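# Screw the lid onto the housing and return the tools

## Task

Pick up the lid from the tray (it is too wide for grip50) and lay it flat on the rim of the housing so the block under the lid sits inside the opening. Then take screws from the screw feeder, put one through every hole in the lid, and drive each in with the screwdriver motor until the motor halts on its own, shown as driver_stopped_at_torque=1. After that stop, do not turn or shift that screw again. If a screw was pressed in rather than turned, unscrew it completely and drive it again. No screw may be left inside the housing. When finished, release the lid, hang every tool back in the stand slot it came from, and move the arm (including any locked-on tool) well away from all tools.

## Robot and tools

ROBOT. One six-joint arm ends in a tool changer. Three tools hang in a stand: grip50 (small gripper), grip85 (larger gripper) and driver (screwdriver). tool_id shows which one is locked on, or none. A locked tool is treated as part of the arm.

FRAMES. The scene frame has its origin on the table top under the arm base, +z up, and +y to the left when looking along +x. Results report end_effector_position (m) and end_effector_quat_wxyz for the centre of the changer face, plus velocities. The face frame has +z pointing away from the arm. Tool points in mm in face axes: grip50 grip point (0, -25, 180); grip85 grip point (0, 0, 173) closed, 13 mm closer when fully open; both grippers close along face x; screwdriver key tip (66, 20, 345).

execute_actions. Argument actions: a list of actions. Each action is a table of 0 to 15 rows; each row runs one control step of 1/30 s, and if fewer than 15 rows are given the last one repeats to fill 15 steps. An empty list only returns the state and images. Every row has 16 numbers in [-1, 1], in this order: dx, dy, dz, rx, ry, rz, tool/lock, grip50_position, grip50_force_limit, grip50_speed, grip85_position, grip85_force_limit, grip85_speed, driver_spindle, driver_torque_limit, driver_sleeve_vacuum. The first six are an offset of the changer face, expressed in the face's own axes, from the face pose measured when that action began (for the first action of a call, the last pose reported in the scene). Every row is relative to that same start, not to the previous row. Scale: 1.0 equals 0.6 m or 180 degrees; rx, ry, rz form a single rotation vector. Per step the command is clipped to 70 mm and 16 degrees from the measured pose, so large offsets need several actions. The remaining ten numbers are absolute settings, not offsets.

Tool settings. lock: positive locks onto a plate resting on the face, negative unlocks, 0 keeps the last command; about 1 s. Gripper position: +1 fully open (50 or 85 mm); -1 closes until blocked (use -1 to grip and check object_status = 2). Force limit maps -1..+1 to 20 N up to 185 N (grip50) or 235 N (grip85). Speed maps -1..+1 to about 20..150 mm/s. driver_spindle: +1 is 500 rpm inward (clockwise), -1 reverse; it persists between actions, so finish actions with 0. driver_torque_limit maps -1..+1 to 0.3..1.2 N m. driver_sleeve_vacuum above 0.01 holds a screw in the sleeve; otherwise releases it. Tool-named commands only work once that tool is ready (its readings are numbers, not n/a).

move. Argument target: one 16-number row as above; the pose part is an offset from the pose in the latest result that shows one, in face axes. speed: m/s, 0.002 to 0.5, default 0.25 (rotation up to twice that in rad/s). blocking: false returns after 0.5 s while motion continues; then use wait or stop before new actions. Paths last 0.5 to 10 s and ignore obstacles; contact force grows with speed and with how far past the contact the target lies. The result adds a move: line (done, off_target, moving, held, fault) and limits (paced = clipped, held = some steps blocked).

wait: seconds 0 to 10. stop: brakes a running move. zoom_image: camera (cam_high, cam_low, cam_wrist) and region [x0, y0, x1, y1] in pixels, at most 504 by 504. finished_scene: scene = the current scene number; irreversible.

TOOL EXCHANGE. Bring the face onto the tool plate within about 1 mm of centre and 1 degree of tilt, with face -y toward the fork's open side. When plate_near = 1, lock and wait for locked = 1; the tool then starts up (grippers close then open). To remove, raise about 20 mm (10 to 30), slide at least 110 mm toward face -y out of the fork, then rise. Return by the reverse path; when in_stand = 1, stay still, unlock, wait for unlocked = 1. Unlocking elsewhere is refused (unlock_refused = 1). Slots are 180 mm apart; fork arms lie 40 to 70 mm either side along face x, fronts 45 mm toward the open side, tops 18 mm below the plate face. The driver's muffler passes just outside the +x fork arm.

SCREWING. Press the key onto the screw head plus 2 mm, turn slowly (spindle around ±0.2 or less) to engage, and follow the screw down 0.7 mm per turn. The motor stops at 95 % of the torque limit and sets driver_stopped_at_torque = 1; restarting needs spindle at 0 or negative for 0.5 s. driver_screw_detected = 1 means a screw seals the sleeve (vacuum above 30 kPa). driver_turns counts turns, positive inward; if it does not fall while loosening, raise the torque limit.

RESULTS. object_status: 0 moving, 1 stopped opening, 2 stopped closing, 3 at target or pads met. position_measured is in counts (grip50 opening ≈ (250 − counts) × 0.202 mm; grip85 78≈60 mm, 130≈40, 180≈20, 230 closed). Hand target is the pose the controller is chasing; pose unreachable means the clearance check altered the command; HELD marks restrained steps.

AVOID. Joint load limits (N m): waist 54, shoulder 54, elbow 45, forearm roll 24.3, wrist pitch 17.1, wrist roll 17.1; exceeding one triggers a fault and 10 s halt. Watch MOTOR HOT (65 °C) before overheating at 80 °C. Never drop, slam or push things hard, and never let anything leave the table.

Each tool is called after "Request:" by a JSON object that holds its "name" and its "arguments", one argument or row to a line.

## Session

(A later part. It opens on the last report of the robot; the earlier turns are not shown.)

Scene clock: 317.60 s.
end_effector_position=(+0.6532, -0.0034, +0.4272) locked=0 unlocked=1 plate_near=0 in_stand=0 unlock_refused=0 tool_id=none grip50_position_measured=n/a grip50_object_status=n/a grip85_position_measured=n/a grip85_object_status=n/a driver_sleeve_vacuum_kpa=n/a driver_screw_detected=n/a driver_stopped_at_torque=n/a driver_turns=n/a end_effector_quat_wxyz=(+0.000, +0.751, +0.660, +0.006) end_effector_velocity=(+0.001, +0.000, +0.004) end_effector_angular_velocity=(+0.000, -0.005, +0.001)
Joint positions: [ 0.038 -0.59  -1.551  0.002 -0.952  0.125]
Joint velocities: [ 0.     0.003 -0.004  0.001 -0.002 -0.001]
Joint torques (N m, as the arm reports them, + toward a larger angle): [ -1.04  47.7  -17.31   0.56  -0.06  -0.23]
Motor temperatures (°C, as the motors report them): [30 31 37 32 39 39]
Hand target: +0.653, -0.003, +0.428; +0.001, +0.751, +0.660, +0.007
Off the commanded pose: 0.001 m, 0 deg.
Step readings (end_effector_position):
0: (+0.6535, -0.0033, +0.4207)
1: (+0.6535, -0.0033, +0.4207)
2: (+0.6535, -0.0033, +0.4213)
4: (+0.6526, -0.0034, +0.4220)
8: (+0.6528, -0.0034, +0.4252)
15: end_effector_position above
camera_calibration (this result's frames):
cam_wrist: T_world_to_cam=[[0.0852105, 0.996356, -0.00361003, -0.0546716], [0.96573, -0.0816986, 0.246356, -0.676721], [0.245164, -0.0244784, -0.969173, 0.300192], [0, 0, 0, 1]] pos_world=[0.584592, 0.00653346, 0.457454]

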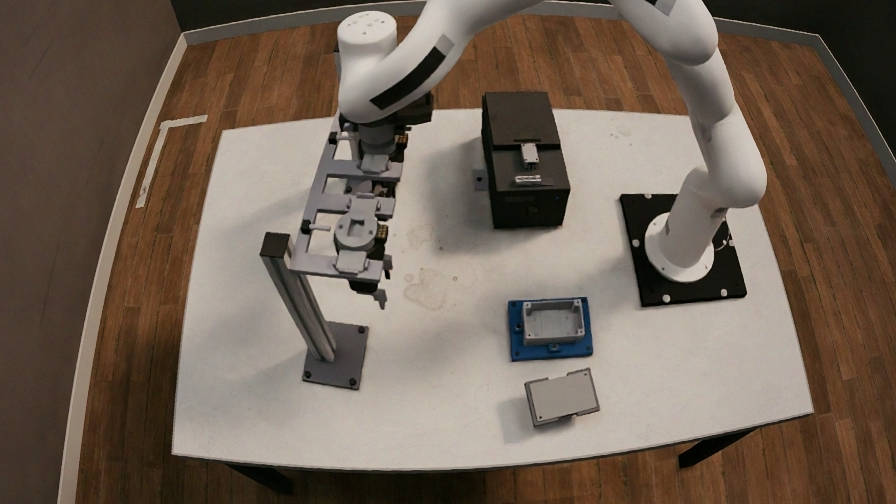

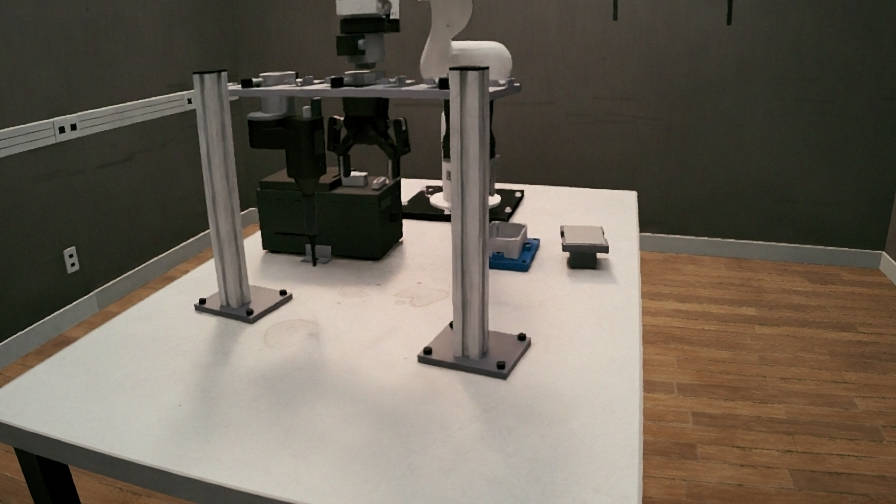

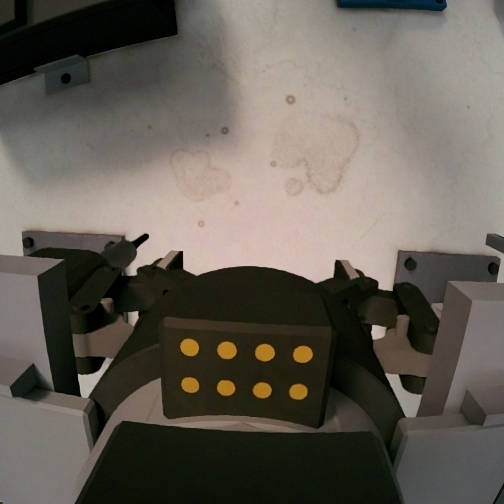

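Request:
{"name": "execute_actions", "arguments": {
  "actions": [
    [[0,-0.004,0,0,0,0,0,1,0,0,1,0,0,0,0,0]],
    [[0,0,0.011,0,0,0,0,1,0,0,1,0,0,0,0,0]],
    [[0,0,0.005,0,0,0,0,1,0,0,1,0,0,0,0,0]]
  ]
}}

Scene clock: 339.87 s.
end_effector_position=(+0.6517, -0.0030, +0.4206) locked=0 unlocked=1 plate_near=0 in_stand=0 unlock_refused=0 tool_id=none grip50_position_measured=n/a grip50_object_status=n/a grip85_position_measured=n/a grip85_object_status=n/a driver_sleeve_vacuum_kpa=n/a driver_screw_detected=n/a driver_stopped_at_torque=n/a driver_turns=n/a end_effector_quat_wxyz=(+0.002, +0.751, +0.660, +0.008) end_effector_velocity=(+0.000, +0.000, -0.000) end_effector_angular_velocity=(-0.001, -0.002, +0.000)
Joint positions: [ 0.039 -0.589 -1.534  0.002 -0.931  0.126]
Joint velocities: [ 0.001  0.     0.    -0.001  0.002  0.001]
Joint torques (N m, as the arm reports them, + toward a larger angle): [-2.03 10.34 -3.67 -0.39  1.06 -0.13]
Motor temperatures (°C, as the motors report them): [30 31 37 32 39 39]
Hand target: +0.651, -0.003, +0.418; +0.001, +0.751, +0.660, +0.007
Off the commanded pose: 0.002 m, 0 deg.
Step readings (end_effector_position; steps 1 to 15: 1st action; 16 to 30: 2nd action; 31 to 45: 3rd action):
0: (+0.6533, -0.0034, +0.4279)
1: (+0.6533, -0.0034, +0.4279)
2: (+0.6530, -0.0033, +0.4277)
4: (+0.6517, -0.0032, +0.4274)
8: (+0.6509, -0.0031, +0.4272)
15: (+0.6508, -0.0031, +0.4272)
16: (+0.6508, -0.0031, +0.4272)
17: (+0.6510, -0.0031, +0.4265)
19: (+0.6509, -0.0030, +0.4231)
23: (+0.6510, -0.0030, +0.4214)
30: (+0.6510, -0.0030, +0.4213)
31: (+0.6510, -0.0030, +0.4213)
32: (+0.6511, -0.0030, +0.4211)
34: (+0.6514, -0.0030, +0.4209)
38: (+0.6516, -0.0030, +0.4207)
45: end_effector_position above
camera_calibration (this result's frames):
cam_wrist: T_world_to_cam=[[0.0852934, 0.996351, -0.00314554, -0.0551686], [0.964428, -0.081767, 0.251381, -0.674858], [0.250207, -0.0244748, -0.967883, 0.290358], [0, 0, 0, 1]] pos_world=[0.582908, 0.00689266, 0.450506]

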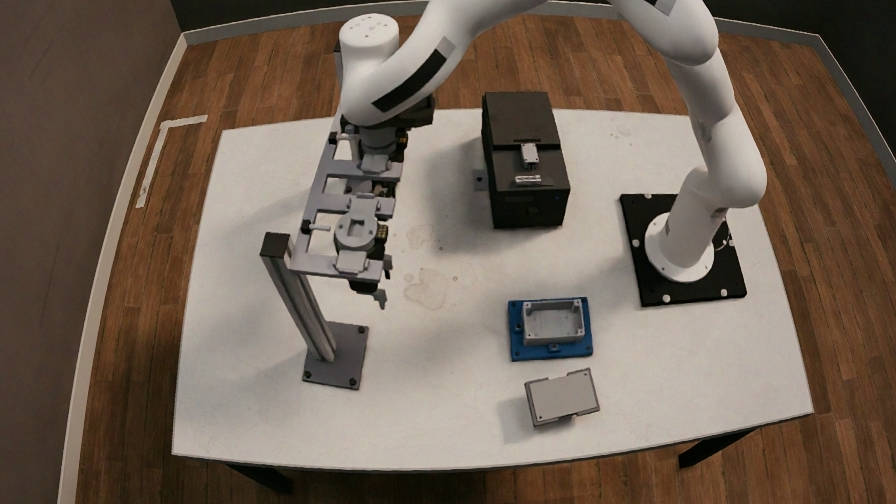

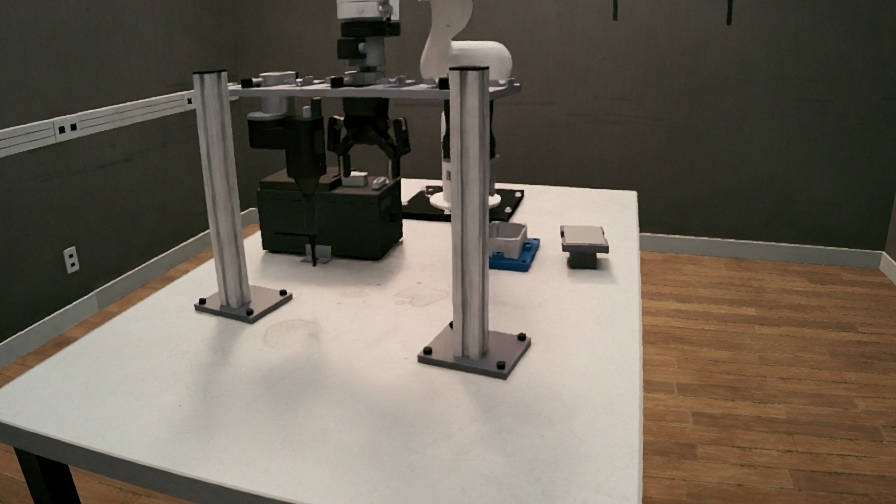

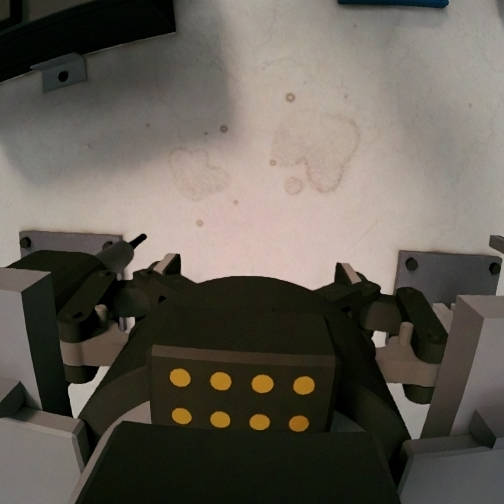

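Request:
{"name": "execute_actions", "arguments": {
  "actions": [
    [[0,0,-0.008,0.0043,-0.003,0,0,1,0,0,1,0,0,0,0,0]],
    [[-0.001,0,0,0,0,0,0,1,0,0,1,0,0,0,0,0]]
  ]
}}

Scene clock: 378.53 s.
end_effector_position=(+0.6514, -0.0036, +0.4247) locked=0 unlocked=1 plate_near=0 in_stand=0 unlock_refused=0 tool_id=none grip50_position_measured=n/a grip50_object_status=n/a grip85_position_measured=n/a grip85_object_status=n/a driver_sleeve_vacuum_kpa=n/a driver_screw_detected=n/a driver_stopped_at_torque=n/a driver_turns=n/a end_effector_quat_wxyz=(-0.000, +0.751, +0.660, -0.000) end_effector_velocity=(-0.000, +0.000, -0.000) end_effector_angular_velocity=(-0.000, +0.001, -0.000)
Joint positions: [ 0.039 -0.591 -1.547 -0.007 -0.957  0.132]
Joint velocities: [ 0.001 -0.     0.    -0.    -0.     0.001]
Joint torques (N m, as the arm reports them, + toward a larger angle): [ -1.17  47.96 -17.76   0.25  -0.11  -0.33]
Motor temperatures (°C, as the motors report them): [30 30 36 32 39 39]
Hand target: +0.651, -0.004, +0.425; -0.000, +0.751, +0.660, -0.000
Off the commanded pose: 0.000 m, 0 deg.
Step readings (end_effector_position; steps 1 to 15: 1st action; 16 to 30: 2nd action):
0: (+0.6517, -0.0030, +0.4206)
1: (+0.6517, -0.0030, +0.4206)
2: (+0.6517, -0.0030, +0.4210)
4: (+0.6512, -0.0031, +0.4216)
8: (+0.6509, -0.0031, +0.4224)
15: (+0.6515, -0.0031, +0.4247)
16: (+0.6515, -0.0031, +0.4248)
17: (+0.6515, -0.0031, +0.4249)
19: (+0.6514, -0.0034, +0.4246)
23: (+0.6514, -0.0036, +0.4246)
30: end_effector_position above
camera_calibration (this result's frames):
cam_wrist: T_world_to_cam=[[0.085158, 0.996295, -0.0120386, -0.050634], [0.968296, -0.0799049, 0.236682, -0.67191], [0.234843, -0.0318123, -0.971513, 0.305846], [0, 0, 0, 1]] pos_world=[0.583093, 0.00648721, 0.455553]

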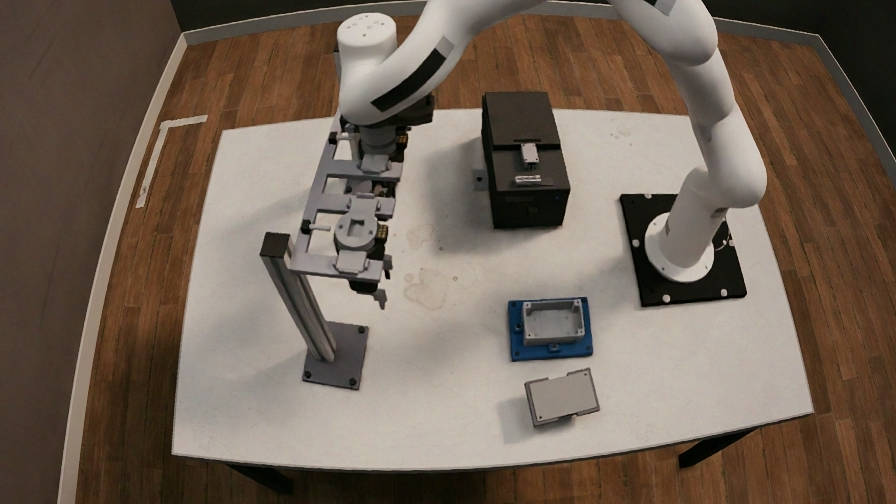

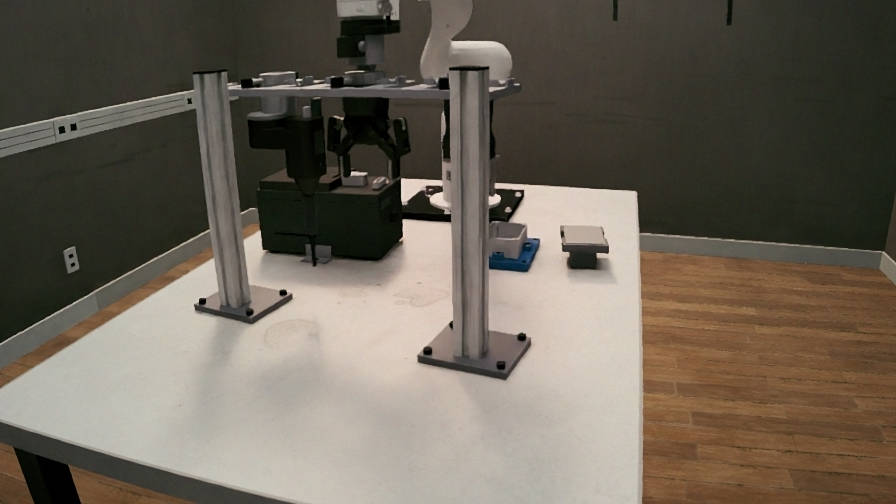

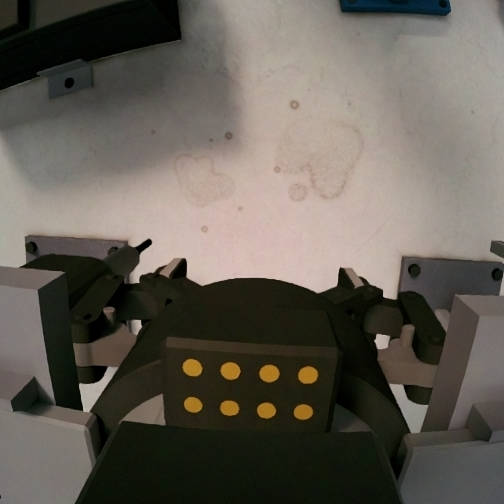

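Request:
{"name": "execute_actions", "arguments": {
  "actions": [
    [[0,0,0.002,0,0,0,0,1,0,0,1,0,0,0,0,0],[0,0,0.003,0,0,0,0,1,0,0,1,0,0,0,0,0],[0,0,0.004,0,0,0,0,1,0,0,1,0,0,0,0,0],[0,0,0.005,0,0,0,0,1,0,0,1,0,0,0,0,0],[0,0,0.006,0,0,0,0,1,0,0,1,0,0,0,0,0],[0,0,0.007,0,0,0,0,1,0,0,1,0,0,0,0,0],[0,0,0.008,0,0,0,0,1,0,0,1,0,0,0,0,0],[0,0,0.009,0,0,0,0,1,0,0,1,0,0,0,0,0],[0,0,0.010,0,0,0,0,1,0,0,1,0,0,0,0,0]]
  ]
}}

Scene clock: 387.63 s.
end_effector_position=(+0.6519, -0.0037, +0.4210) locked=0 unlocked=1 plate_near=0 in_stand=0 unlock_refused=0 tool_id=none grip50_position_measured=n/a grip50_object_status=n/a grip85_position_measured=n/a grip85_object_status=n/a driver_sleeve_vacuum_kpa=n/a driver_screw_detected=n/a driver_stopped_at_torque=n/a driver_turns=n/a end_effector_quat_wxyz=(+0.001, +0.751, +0.660, +0.001) end_effector_velocity=(-0.000, +0.000, -0.001) end_effector_angular_velocity=(-0.001, -0.000, +0.001)
Joint positions: [ 0.039 -0.594 -1.543 -0.007 -0.946  0.132]
Joint velocities: [ 0.001 -0.     0.003 -0.001  0.003  0.   ]
Joint torques (N m, as the arm reports them, + toward a larger angle): [-2.22 22.68 -8.82 -0.31  0.55 -0.29]
Motor temperatures (°C, as the motors report them): [30 31 36 32 39 39]
Hand target: +0.651, -0.004, +0.419; -0.000, +0.751, +0.660, -0.000
Off the commanded pose: 0.002 m, 0 deg.
Step readings (end_effector_position):
0: (+0.6514, -0.0036, +0.4247)
1: (+0.6514, -0.0036, +0.4247)
2: (+0.6514, -0.0036, +0.4245)
4: (+0.6514, -0.0036, +0.4236)
8: (+0.6515, -0.0037, +0.4215)
15: end_effector_position above
camera_calibration (this result's frames):
cam_wrist: T_world_to_cam=[[0.0852365, 0.996292, -0.011682, -0.0509148], [0.967413, -0.0799487, 0.240252, -0.672466], [0.238427, -0.0317795, -0.97064, 0.299436], [0, 0, 0, 1]] pos_world=[0.583499, 0.00647917, 0.451611]

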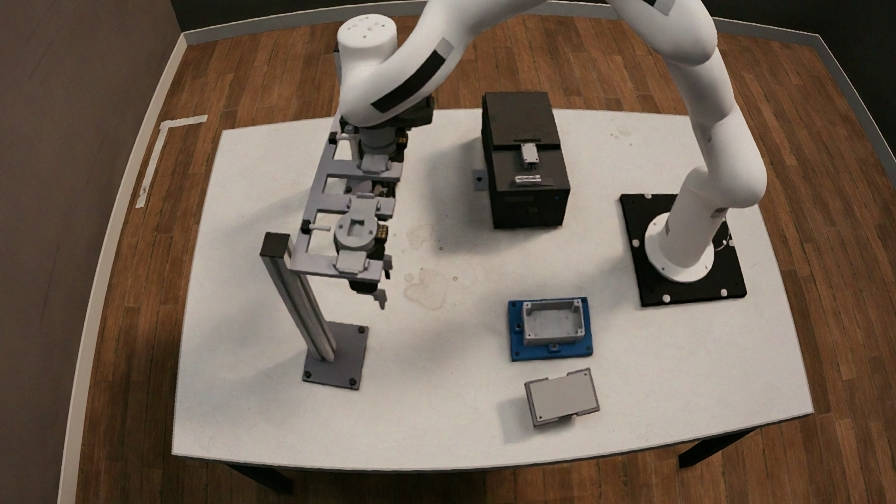

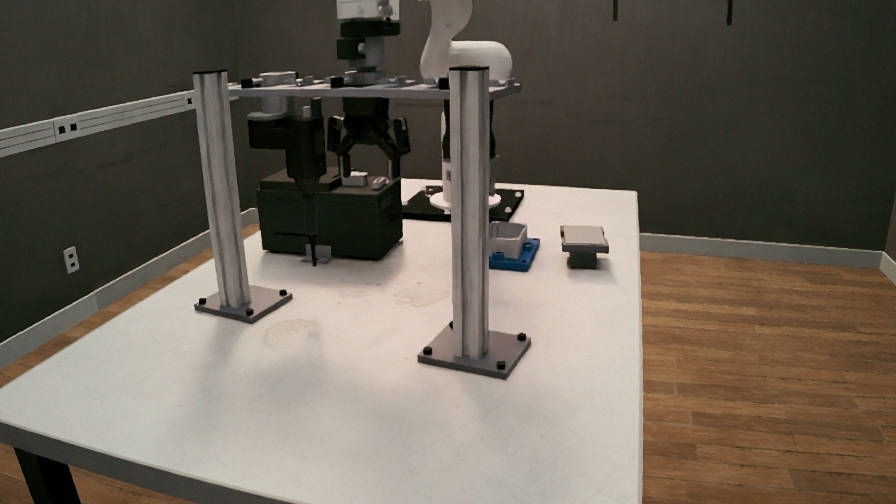

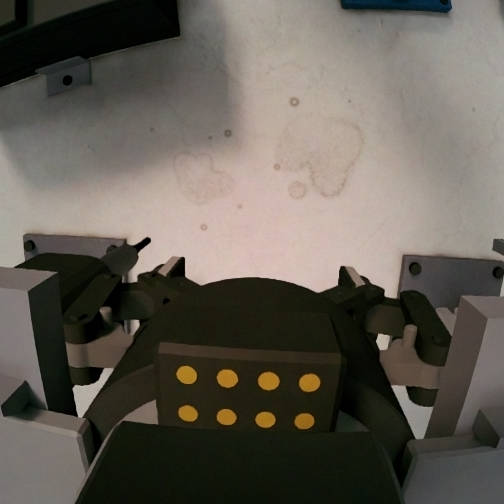

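Request:
{"name": "zoom_image", "arguments": {
  "camera": "cam_low",
  "region": [330, 40, 410, 100]
}}

Request:
{"name": "zoom_image", "arguments": {
  "camera": "cam_high",
  "region": [340, 110, 430, 180]
}}

Region (330, 40, 410, 100) of cam_low's 896x504 image, scaled by 6.300, with more detail than that image has; it fills the top 378 rows of this view, and the rest is white.

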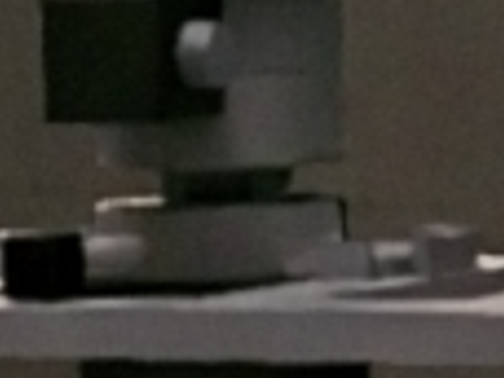

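Region (340, 110, 430, 180) of cam_high's 896x504 image, scaled by 5.600, with more detail than that image has.

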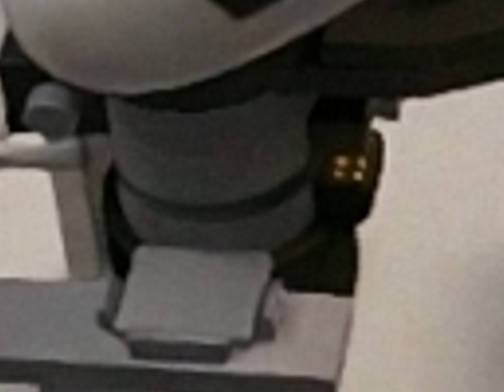

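Request:
{"name": "execute_actions", "arguments": {
  "actions": [
    [[0,-0.0004,0.0015,0,0,0,0,1,0,0,1,0,0,0,0,0],[0,-0.0008,0.0015,0,0,0,0,1,0,0,1,0,0,0,0,0],[0,-0.0012,0.0015,0,0,0,0,1,0,0,1,0,0,0,0,0],[0,-0.0016,0.0015,0,0,0,0,1,0,0,1,0,0,0,0,0],[0,-0.002,0.0015,0,0,0,0,1,0,0,1,0,0,0,0,0],[0,-0.0024,0.0015,0,0,0,0,1,0,0,1,0,0,0,0,0],[0,-0.0028,0.0015,0,0,0,0,1,0,0,1,0,0,0,0,0],[0,-0.0032,0.0015,0,0,0,0,1,0,0,1,0,0,0,0,0],[0,-0.0036,0.0015,0,0,0,0,1,0,0,1,0,0,0,0,0],[0,-0.004,0.0015,0,0,0,0,1,0,0,1,0,0,0,0,0]],
    [[0,0,0,0,0,0,0,1,0,0,1,0,0,0,0,0]]
  ]
}}

Scene clock: 439.13 s.
end_effector_position=(+0.6498, -0.0034, +0.4178) locked=0 unlocked=1 plate_near=0 in_stand=0 unlock_refused=0 tool_id=none grip50_position_measured=n/a grip50_object_status=n/a grip85_position_measured=n/a grip85_object_status=n/a driver_sleeve_vacuum_kpa=n/a driver_screw_detected=n/a driver_stopped_at_torque=n/a driver_turns=n/a end_effector_quat_wxyz=(+0.001, +0.751, +0.660, +0.001) end_effector_velocity=(-0.000, -0.000, +0.000) end_effector_angular_velocity=(-0.000, -0.000, +0.000)
Joint positions: [ 0.04  -0.591 -1.531 -0.007 -0.938  0.133]
Joint velocities: [-0.001  0.001  0.001 -0.001  0.    -0.   ]
Joint torques (N m, as the arm reports them, + toward a larger angle): [ -0.13  47.76 -13.51   0.24  -3.33  -0.47]
Motor temperatures (°C, as the motors report them): [30 30 36 32 39 39]
Hand target: +0.650, -0.003, +0.418; +0.001, +0.751, +0.660, +0.001
Off the commanded pose: 0.000 m, 0 deg.
Step readings (end_effector_position; steps 1 to 15: 1st action; 16 to 30: 2nd action):
0: (+0.6519, -0.0037, +0.4207)
1: (+0.6519, -0.0037, +0.4207)
2: (+0.6520, -0.0037, +0.4208)
4: (+0.6519, -0.0037, +0.4208)
8: (+0.6513, -0.0037, +0.4207)
15: (+0.6498, -0.0034, +0.4178)
16: (+0.6498, -0.0034, +0.4181)
17: (+0.6498, -0.0034, +0.4182)
19: (+0.6498, -0.0034, +0.4180)
23: (+0.6498, -0.0034, +0.4177)
30: end_effector_position above
camera_calibration (this result's frames):
cam_wrist: T_world_to_cam=[[0.0854733, 0.996271, -0.011759, -0.0511533], [0.967472, -0.0801705, 0.23994, -0.669566], [0.238102, -0.031885, -0.970717, 0.297062], [0, 0, 0, 1]] pos_world=[0.581428, 0.00675488, 0.448417]

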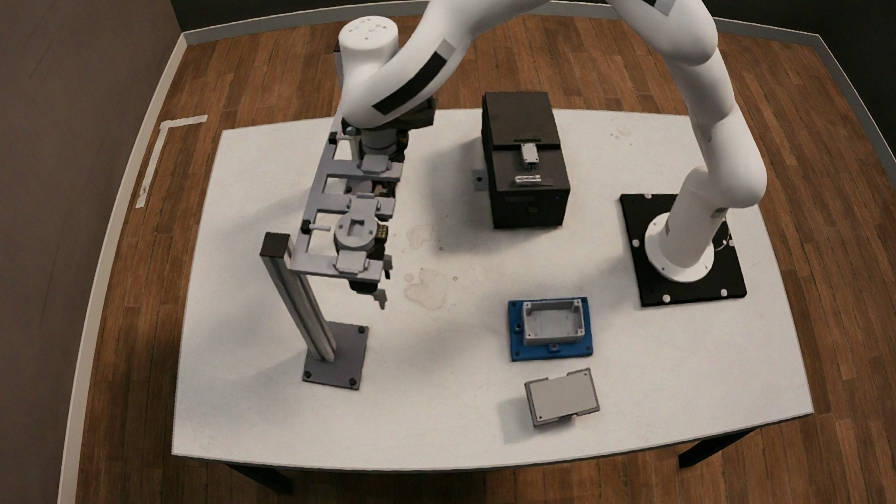

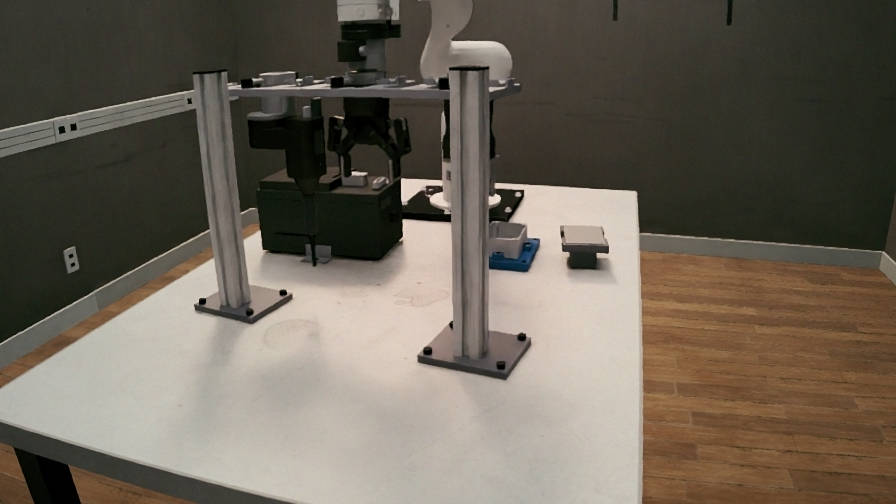

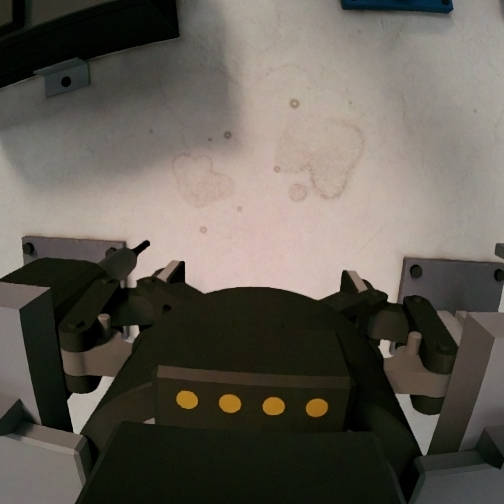

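Request:
{"name": "execute_actions", "arguments": {
  "actions": [
    [[0,-0.001,0.001,0,0,0,0,1,0,0,1,0,0,0,0,0],[0,-0.0015,0.002,0,0,0,0,1,0,0,1,0,0,0,0,0],[0,-0.002,0.003,0,0,0,0,1,0,0,1,0,0,0,0,0],[0,-0.002,0.004,0,0,0,0,1,0,0,1,0,0,0,0,0],[0,-0.002,0.005,0,0,0,0,1,0,0,1,0,0,0,0,0],[0,-0.002,0.006,0,0,0,0,1,0,0,1,0,0,0,0,0]]
  ]
}}

Scene clock: 445.53 s.
end_effector_position=(+0.6494, -0.0037, +0.4156) locked=0 unlocked=1 plate_near=0 in_stand=0 unlock_refused=0 tool_id=none grip50_position_measured=n/a grip50_object_status=n/a grip85_position_measured=n/a grip85_object_status=n/a driver_sleeve_vacuum_kpa=n/a driver_screw_detected=n/a driver_stopped_at_torque=n/a driver_turns=n/a end_effector_quat_wxyz=(+0.002, +0.751, +0.660, +0.003) end_effector_velocity=(+0.000, +0.000, -0.001) end_effector_angular_velocity=(+0.000, +0.002, +0.000)
Joint positions: [ 0.039 -0.59  -1.524 -0.008 -0.928  0.133]
Joint velocities: [ 0.    -0.002 -0.001  0.    -0.001  0.   ]
Joint torques (N m, as the arm reports them, + toward a larger angle): [10.08 32.   -4.9   1.62 -5.47 -0.78]
Motor temperatures (°C, as the motors report them): [30 30 36 32 40 39]
Hand target: +0.649, -0.003, +0.414; +0.001, +0.751, +0.660, +0.001
Off the commanded pose: 0.002 m, 0 deg.
Step readings (end_effector_position):
0: (+0.6498, -0.0034, +0.4178)
1: (+0.6498, -0.0034, +0.4178)
2: (+0.6497, -0.0034, +0.4177)
4: (+0.6496, -0.0034, +0.4175)
8: (+0.6495, -0.0037, +0.4159)
15: end_effector_position above
camera_calibration (this result's frames):
cam_wrist: T_world_to_cam=[[0.0859666, 0.99623, -0.011615, -0.0512625], [0.966383, -0.0805443, 0.244165, -0.669711], [0.242309, -0.0322146, -0.969664, 0.291868], [0, 0, 0, 1]] pos_world=[0.580882, 0.00653019, 0.445938]

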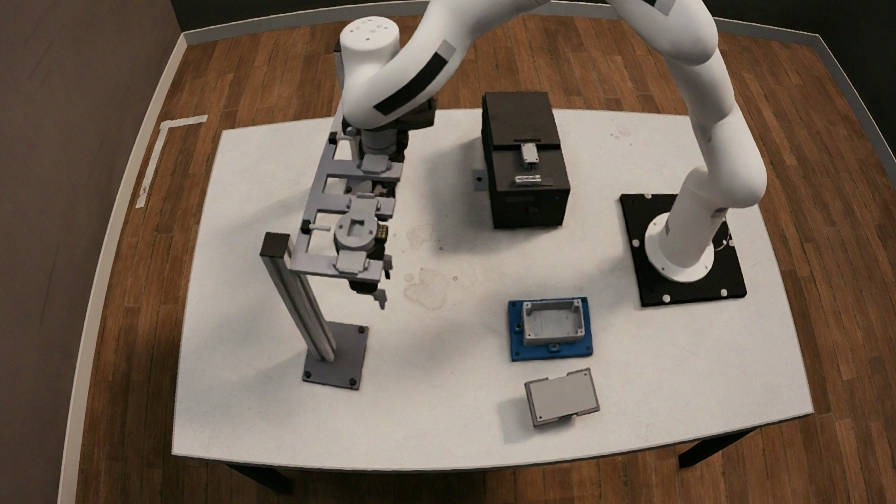

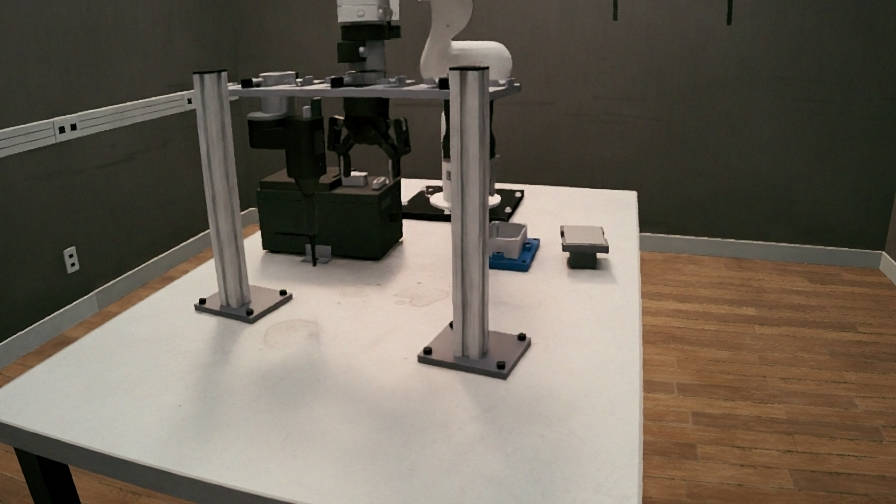

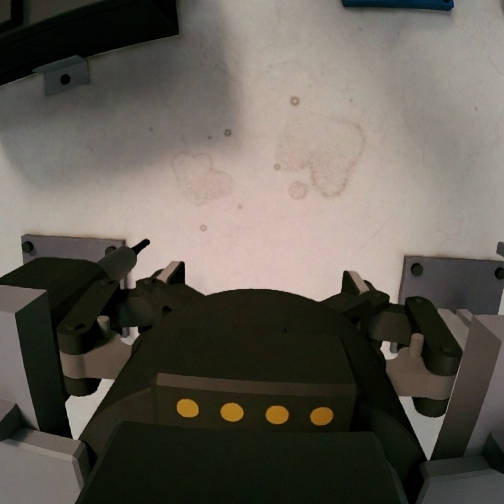

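Request:
{"name": "execute_actions", "arguments": {
  "actions": [
    [[-0.001,0,-0.001,0.001,-0.001,0,0,1,0,0,1,0,0,0,0,0]]
  ]
}}

Scene clock: 452.33 s.
end_effector_position=(+0.6495, -0.0038, +0.4157) locked=0 unlocked=1 plate_near=0 in_stand=0 unlock_refused=0 tool_id=none grip50_position_measured=n/a grip50_object_status=n/a grip85_position_measured=n/a grip85_object_status=n/a driver_sleeve_vacuum_kpa=n/a driver_screw_detected=n/a driver_stopped_at_torque=n/a driver_turns=n/a end_effector_quat_wxyz=(+0.003, +0.751, +0.660, +0.001) end_effector_velocity=(-0.000, -0.002, +0.001) end_effector_angular_velocity=(-0.001, -0.001, -0.004)
Joint positions: [ 0.04  -0.591 -1.526 -0.011 -0.931  0.135]
Joint velocities: [-0.003  0.002 -0.001 -0.001 -0.002  0.001]
Joint torques (N m, as the arm reports them, + toward a larger angle): [-1.6  43.83 -9.   -0.07 -5.77 -0.55]
Motor temperatures (°C, as the motors report them): [30 30 36 32 40 39]
Hand target: +0.649, -0.004, +0.416; +0.002, +0.751, +0.660, +0.000
Off the commanded pose: 0.001 m, 0 deg.
Step readings (end_effector_position):
0: (+0.6496, -0.0033, +0.4153)
1: (+0.6496, -0.0033, +0.4153)
2: (+0.6496, -0.0033, +0.4155)
4: (+0.6496, -0.0034, +0.4155)
8: (+0.6496, -0.0035, +0.4155)
15: end_effector_position above
camera_calibration (this result's frames):
cam_wrist: T_world_to_cam=[[0.085222, 0.996259, -0.0143331, -0.0494795], [0.96705, -0.0792427, 0.24194, -0.669362], [0.239899, -0.0344795, -0.970185, 0.293685], [0, 0, 0, 1]] pos_world=[0.581068, 0.00637851, 0.446165]

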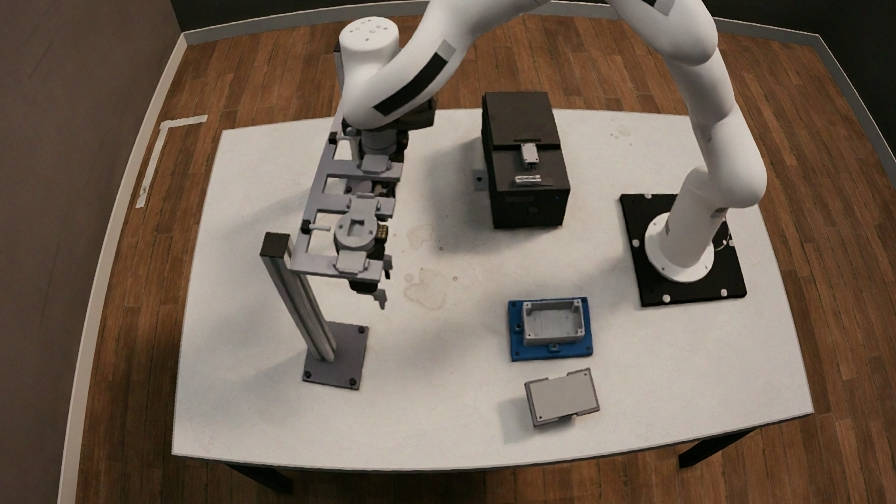

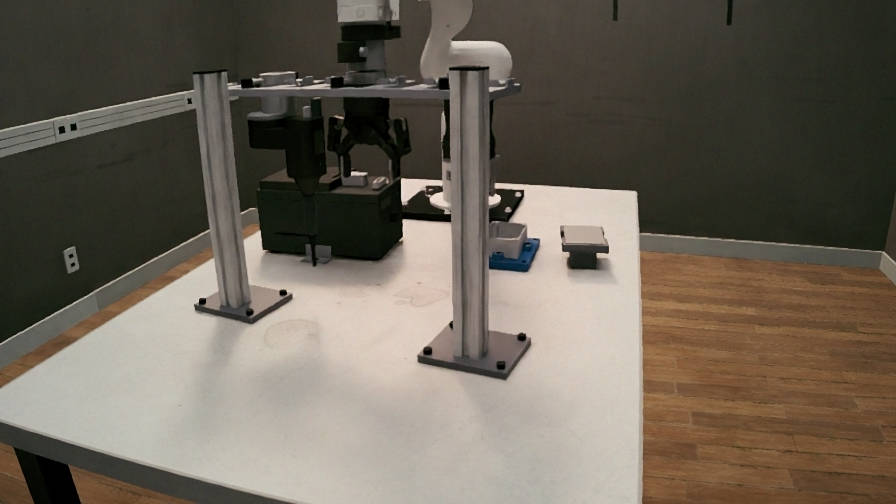

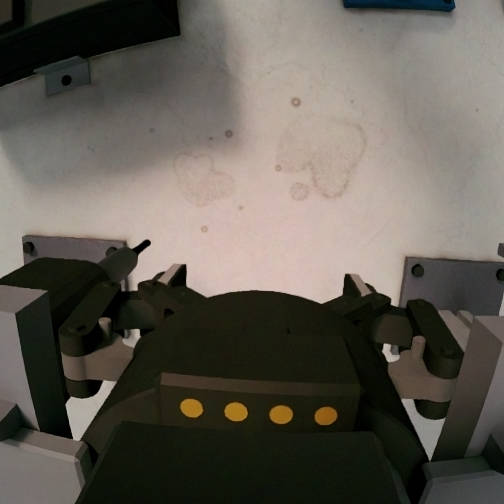

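Request:
{"name": "execute_actions", "arguments": {
  "actions": [
    [[0,0.001,0,0.001,0,0,0,1,0,0,1,0,0,0,0,0]],
    [[0,0,0.002,0,0,0,0,1,0,0,1,0,0,0,0,0],[0,0,0.003,0,0,0,0,1,0,0,1,0,0,0,0,0],[0,0,0.004,0,0,0,0,1,0,0,1,0,0,0,0,0],[0,0,0.005,0,0,0,0,1,0,0,1,0,0,0,0,0]]
  ]
}}

Scene clock: 492.53 s.
end_effector_position=(+0.6502, -0.0040, +0.4135) locked=0 unlocked=1 plate_near=0 in_stand=1 unlock_refused=0 tool_id=none grip50_position_measured=n/a grip50_object_status=n/a grip85_position_measured=n/a grip85_object_status=n/a driver_sleeve_vacuum_kpa=n/a driver_screw_detected=n/a driver_stopped_at_torque=n/a driver_turns=n/a end_effector_quat_wxyz=(+0.002, +0.751, +0.660, +0.000) end_effector_velocity=(-0.000, -0.000, -0.001) end_effector_angular_velocity=(-0.000, +0.000, +0.000)
Joint positions: [ 0.039 -0.596 -1.528 -0.01  -0.931  0.134]
Joint velocities: [-0.    -0.001  0.001 -0.     0.001 -0.001]
Joint torques (N m, as the arm reports them, + toward a larger angle): [ 5.35 33.27 -7.2   1.24 -3.65 -0.84]
Motor temperatures (°C, as the motors report them): [30 31 36 32 41 39]
Hand target: +0.650, -0.004, +0.413; +0.001, +0.751, +0.660, -0.001
Off the commanded pose: 0.001 m, 0 deg.
Step readings (end_effector_position; steps 1 to 15: 1st action; 16 to 30: 2nd action):
0: (+0.6494, -0.0043, +0.4162)
1: (+0.6494, -0.0043, +0.4162)
2: (+0.6495, -0.0042, +0.4161)
4: (+0.6496, -0.0042, +0.4160)
8: (+0.6498, -0.0040, +0.4159)
15: (+0.6499, -0.0038, +0.4157)
16: (+0.6499, -0.0038, +0.4157)
17: (+0.6499, -0.0038, +0.4155)
19: (+0.6500, -0.0037, +0.4149)
23: (+0.6503, -0.0040, +0.4136)
30: end_effector_position above
camera_calibration (this result's frames):
cam_wrist: T_world_to_cam=[[0.0855207, 0.996236, -0.0141101, -0.0497018], [0.967567, -0.0796644, 0.239723, -0.668931], [0.237696, -0.0341537, -0.970739, 0.293076], [0, 0, 0, 1]] pos_world=[0.581823, 0.0062344, 0.444156]

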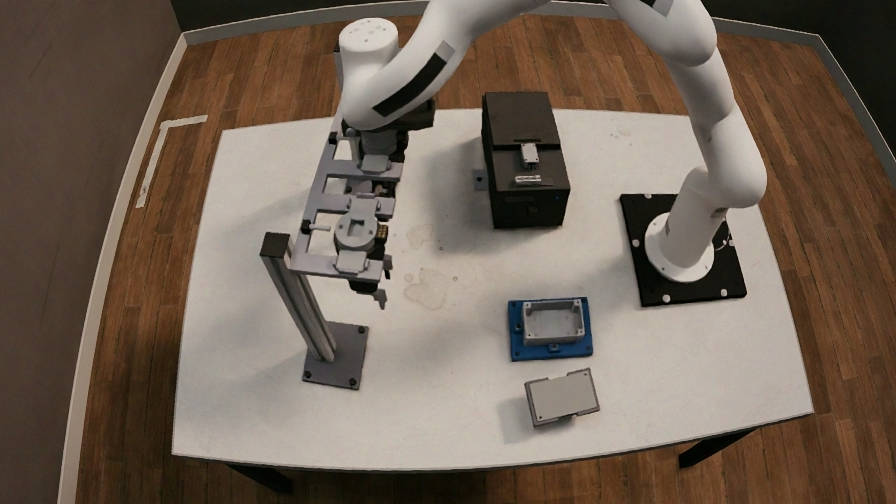

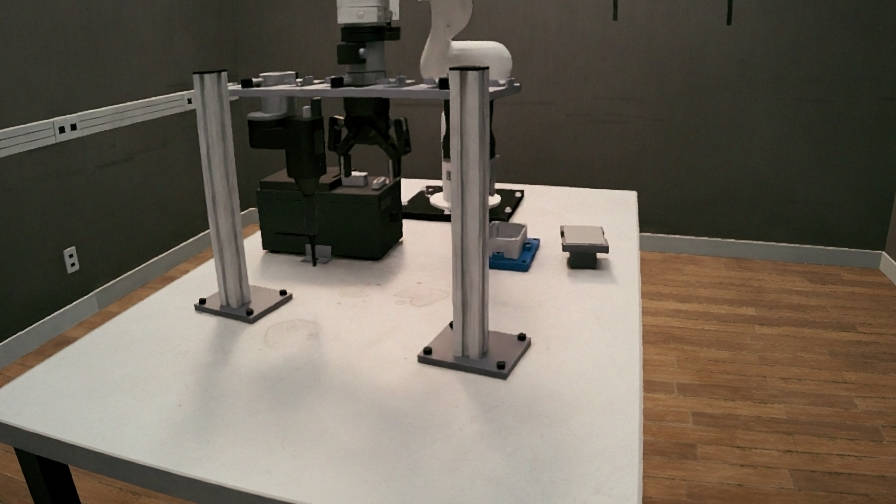

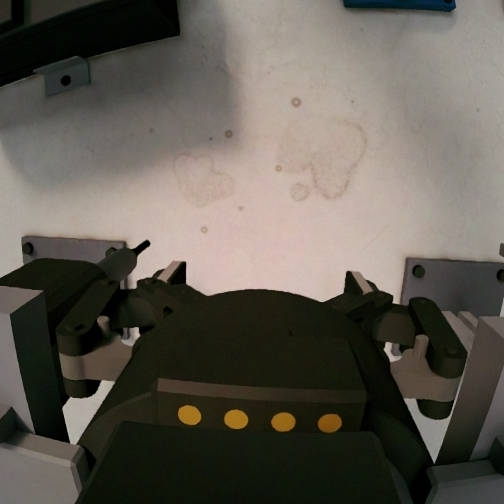

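Request:
{"name": "execute_actions", "arguments": {
  "actions": [
    [[-0.001,0.001,0.001,0,0,0,0,1,0,0,1,0,0,0,0,0],[-0.001,0.001,0.002,0,0,0,0,1,0,0,1,0,0,0,0,0],[-0.001,0.001,0.003,0,0,0,0,1,0,0,1,0,0,0,0,0],[-0.001,0.001,0.004,0,0,0,0,1,0,0,1,0,0,0,0,0],[-0.001,0.001,0.005,0,0,0,0,1,0,0,1,0,0,0,0,0]]
  ]
}}

Scene clock: 498.33 s.
end_effector_position=(+0.6514, -0.0043, +0.4116) locked=0 unlocked=1 plate_near=1 in_stand=1 unlock_refused=0 tool_id=none grip50_position_measured=n/a grip50_object_status=n/a grip85_position_measured=n/a grip85_object_status=n/a driver_sleeve_vacuum_kpa=n/a driver_screw_detected=n/a driver_stopped_at_torque=n/a driver_turns=n/a end_effector_quat_wxyz=(+0.002, +0.751, +0.660, +0.001) end_effector_velocity=(+0.000, -0.000, -0.001) end_effector_angular_velocity=(-0.000, -0.000, +0.001)
Joint positions: [ 0.039 -0.599 -1.529 -0.01  -0.926  0.134]
Joint velocities: [-0.    -0.002 -0.    -0.     0.002 -0.   ]
Joint torques (N m, as the arm reports them, + toward a larger angle): [-2.79 21.34 -4.33 -1.27 -2.07 -2.02]
Motor temperatures (°C, as the motors report them): [30 31 36 32 40 39]
Hand target: +0.651, -0.005, +0.410; +0.002, +0.751, +0.660, +0.000
Off the commanded pose: 0.001 m, 0 deg.
Step readings (end_effector_position):
0: (+0.6502, -0.0038, +0.4133)
1: (+0.6503, -0.0038, +0.4133)
2: (+0.6503, -0.0039, +0.4133)
4: (+0.6506, -0.0039, +0.4129)
8: (+0.6512, -0.0042, +0.4120)
15: end_effector_position above
camera_calibration (this result's frames):
cam_wrist: T_world_to_cam=[[0.08645, 0.996162, -0.0136802, -0.0502649], [0.966852, -0.080579, 0.242289, -0.670323], [0.240257, -0.0341727, -0.970108, 0.289053], [0, 0, 0, 1]] pos_world=[0.583002, 0.00593574, 0.442137]

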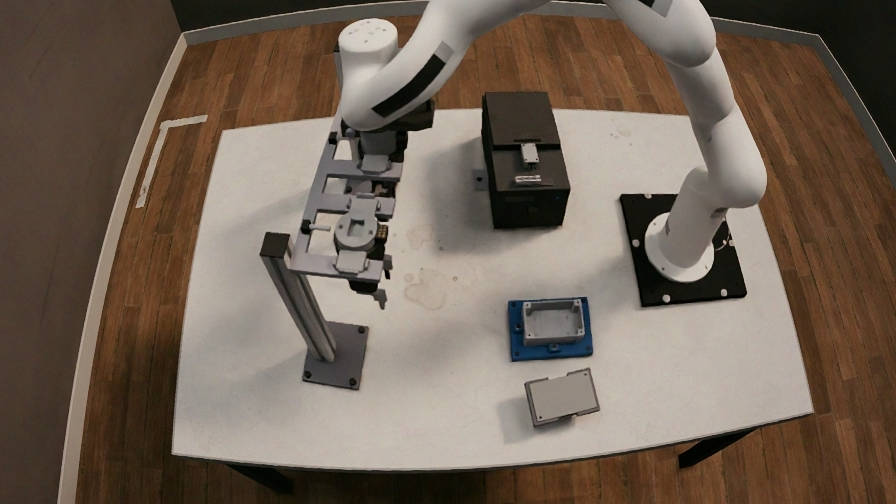

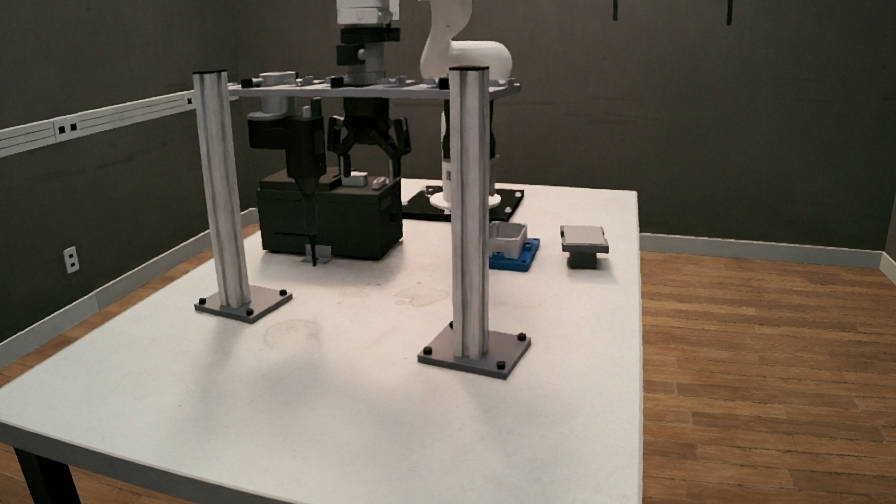

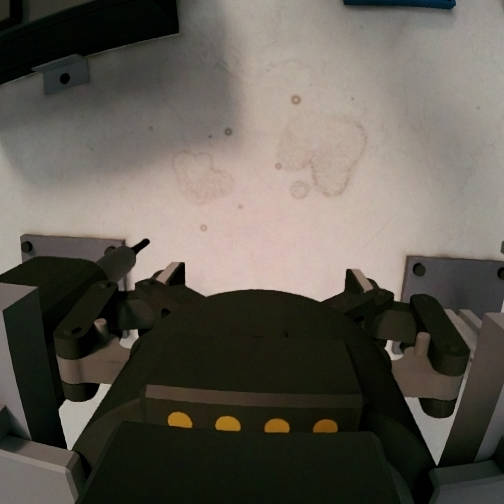

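Request:
{"name": "execute_actions", "arguments": {
  "actions": [
    [[0,0,0,0,0,0,1,1,0,0,1,0,0,0,0,0]],
    [[0,0,0,0,0,0,1,1,0,0,1,0,0,0,0,0]],
    [[0,0,0,0,0,0,1,1,0,0,1,0,0,0,0,0]]
  ]
}}

Scene clock: 507.17 s.
end_effector_position=(+0.6517, -0.0046, +0.4116) locked=1 unlocked=0 plate_near=1 in_stand=1 unlock_refused=0 tool_id=grip85 grip50_position_measured=n/a grip50_object_status=n/a grip85_position_measured=n/a grip85_object_status=n/a driver_sleeve_vacuum_kpa=n/a driver_screw_detected=n/a driver_stopped_at_torque=n/a driver_turns=n/a end_effector_quat_wxyz=(+0.003, +0.754, +0.657, +0.001) end_effector_velocity=(-0.001, -0.000, -0.000) end_effector_angular_velocity=(+0.000, +0.003, +0.000)
Joint positions: [ 0.038 -0.599 -1.529 -0.01  -0.925  0.142]
Joint velocities: [-0.     0.     0.001  0.    -0.002 -0.001]
Joint torques (N m, as the arm reports them, + toward a larger angle): [  0.26  45.41 -11.29  -1.26  -3.79  -1.87]
Motor temperatures (°C, as the motors report them): [30 31 36 32 40 39]
Hand target: +0.652, -0.005, +0.412; +0.003, +0.753, +0.657, +0.001
Off the commanded pose: 0.000 m, 0 deg.
Step readings (end_effector_position; steps 1 to 15: 1st action; 16 to 30: 2nd action; 31 to 45: 3rd action):
0: (+0.6515, -0.0047, +0.4116)
1: (+0.6515, -0.0047, +0.4116)
2: (+0.6515, -0.0047, +0.4117)
4: (+0.6516, -0.0046, +0.4117)
8: (+0.6516, -0.0046, +0.4117)
15: (+0.6516, -0.0046, +0.4117)
16: (+0.6516, -0.0046, +0.4116)
17: (+0.6516, -0.0046, +0.4115)
19: (+0.6517, -0.0046, +0.4113)
23: (+0.6516, -0.0046, +0.4113)
30: (+0.6517, -0.0046, +0.4116)
31: (+0.6517, -0.0046, +0.4116)
32: (+0.6517, -0.0046, +0.4116)
34: (+0.6517, -0.0046, +0.4117)
38: (+0.6517, -0.0046, +0.4117)
45: end_effector_position above
camera_calibration (this result's frames):
cam_wrist: T_world_to_cam=[[0.0936915, 0.995506, -0.0137685, -0.0547319], [0.966019, -0.0875528, 0.243192, -0.670452], [0.240894, -0.0360856, -0.96988, 0.288459], [0, 0, 0, 1]] pos_world=[0.583309, 0.00619522, 0.442066]

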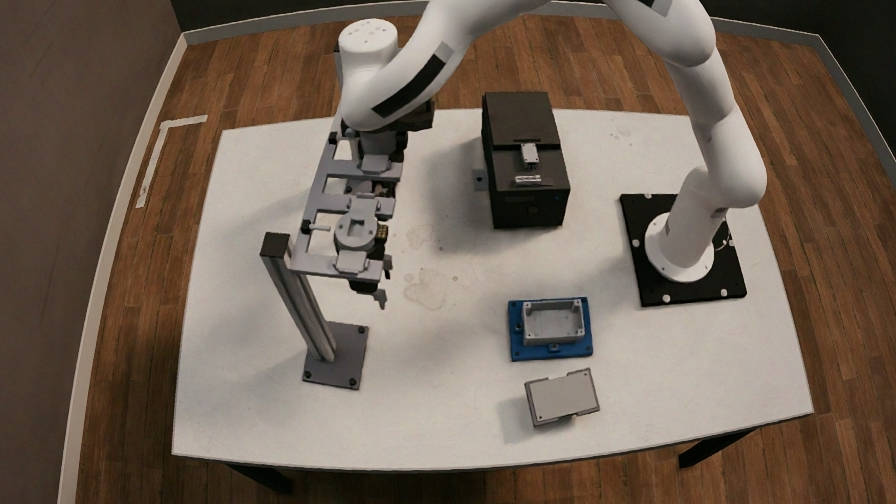

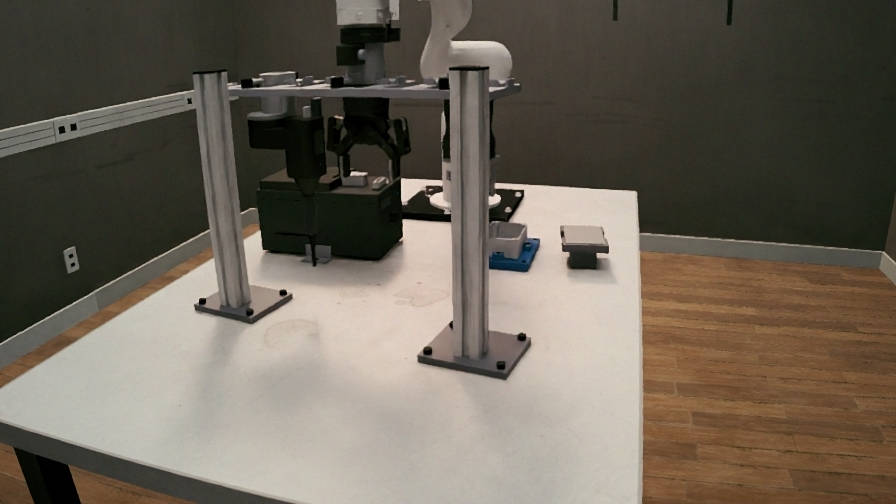

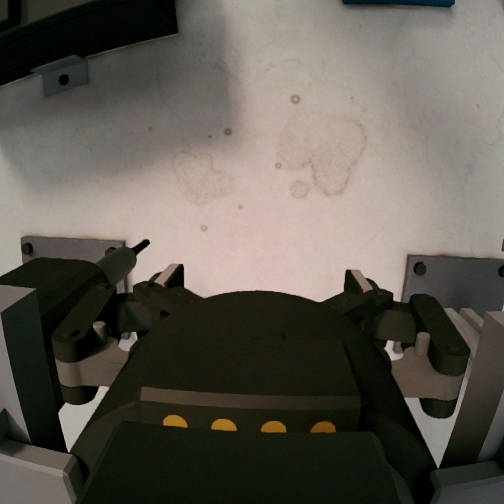

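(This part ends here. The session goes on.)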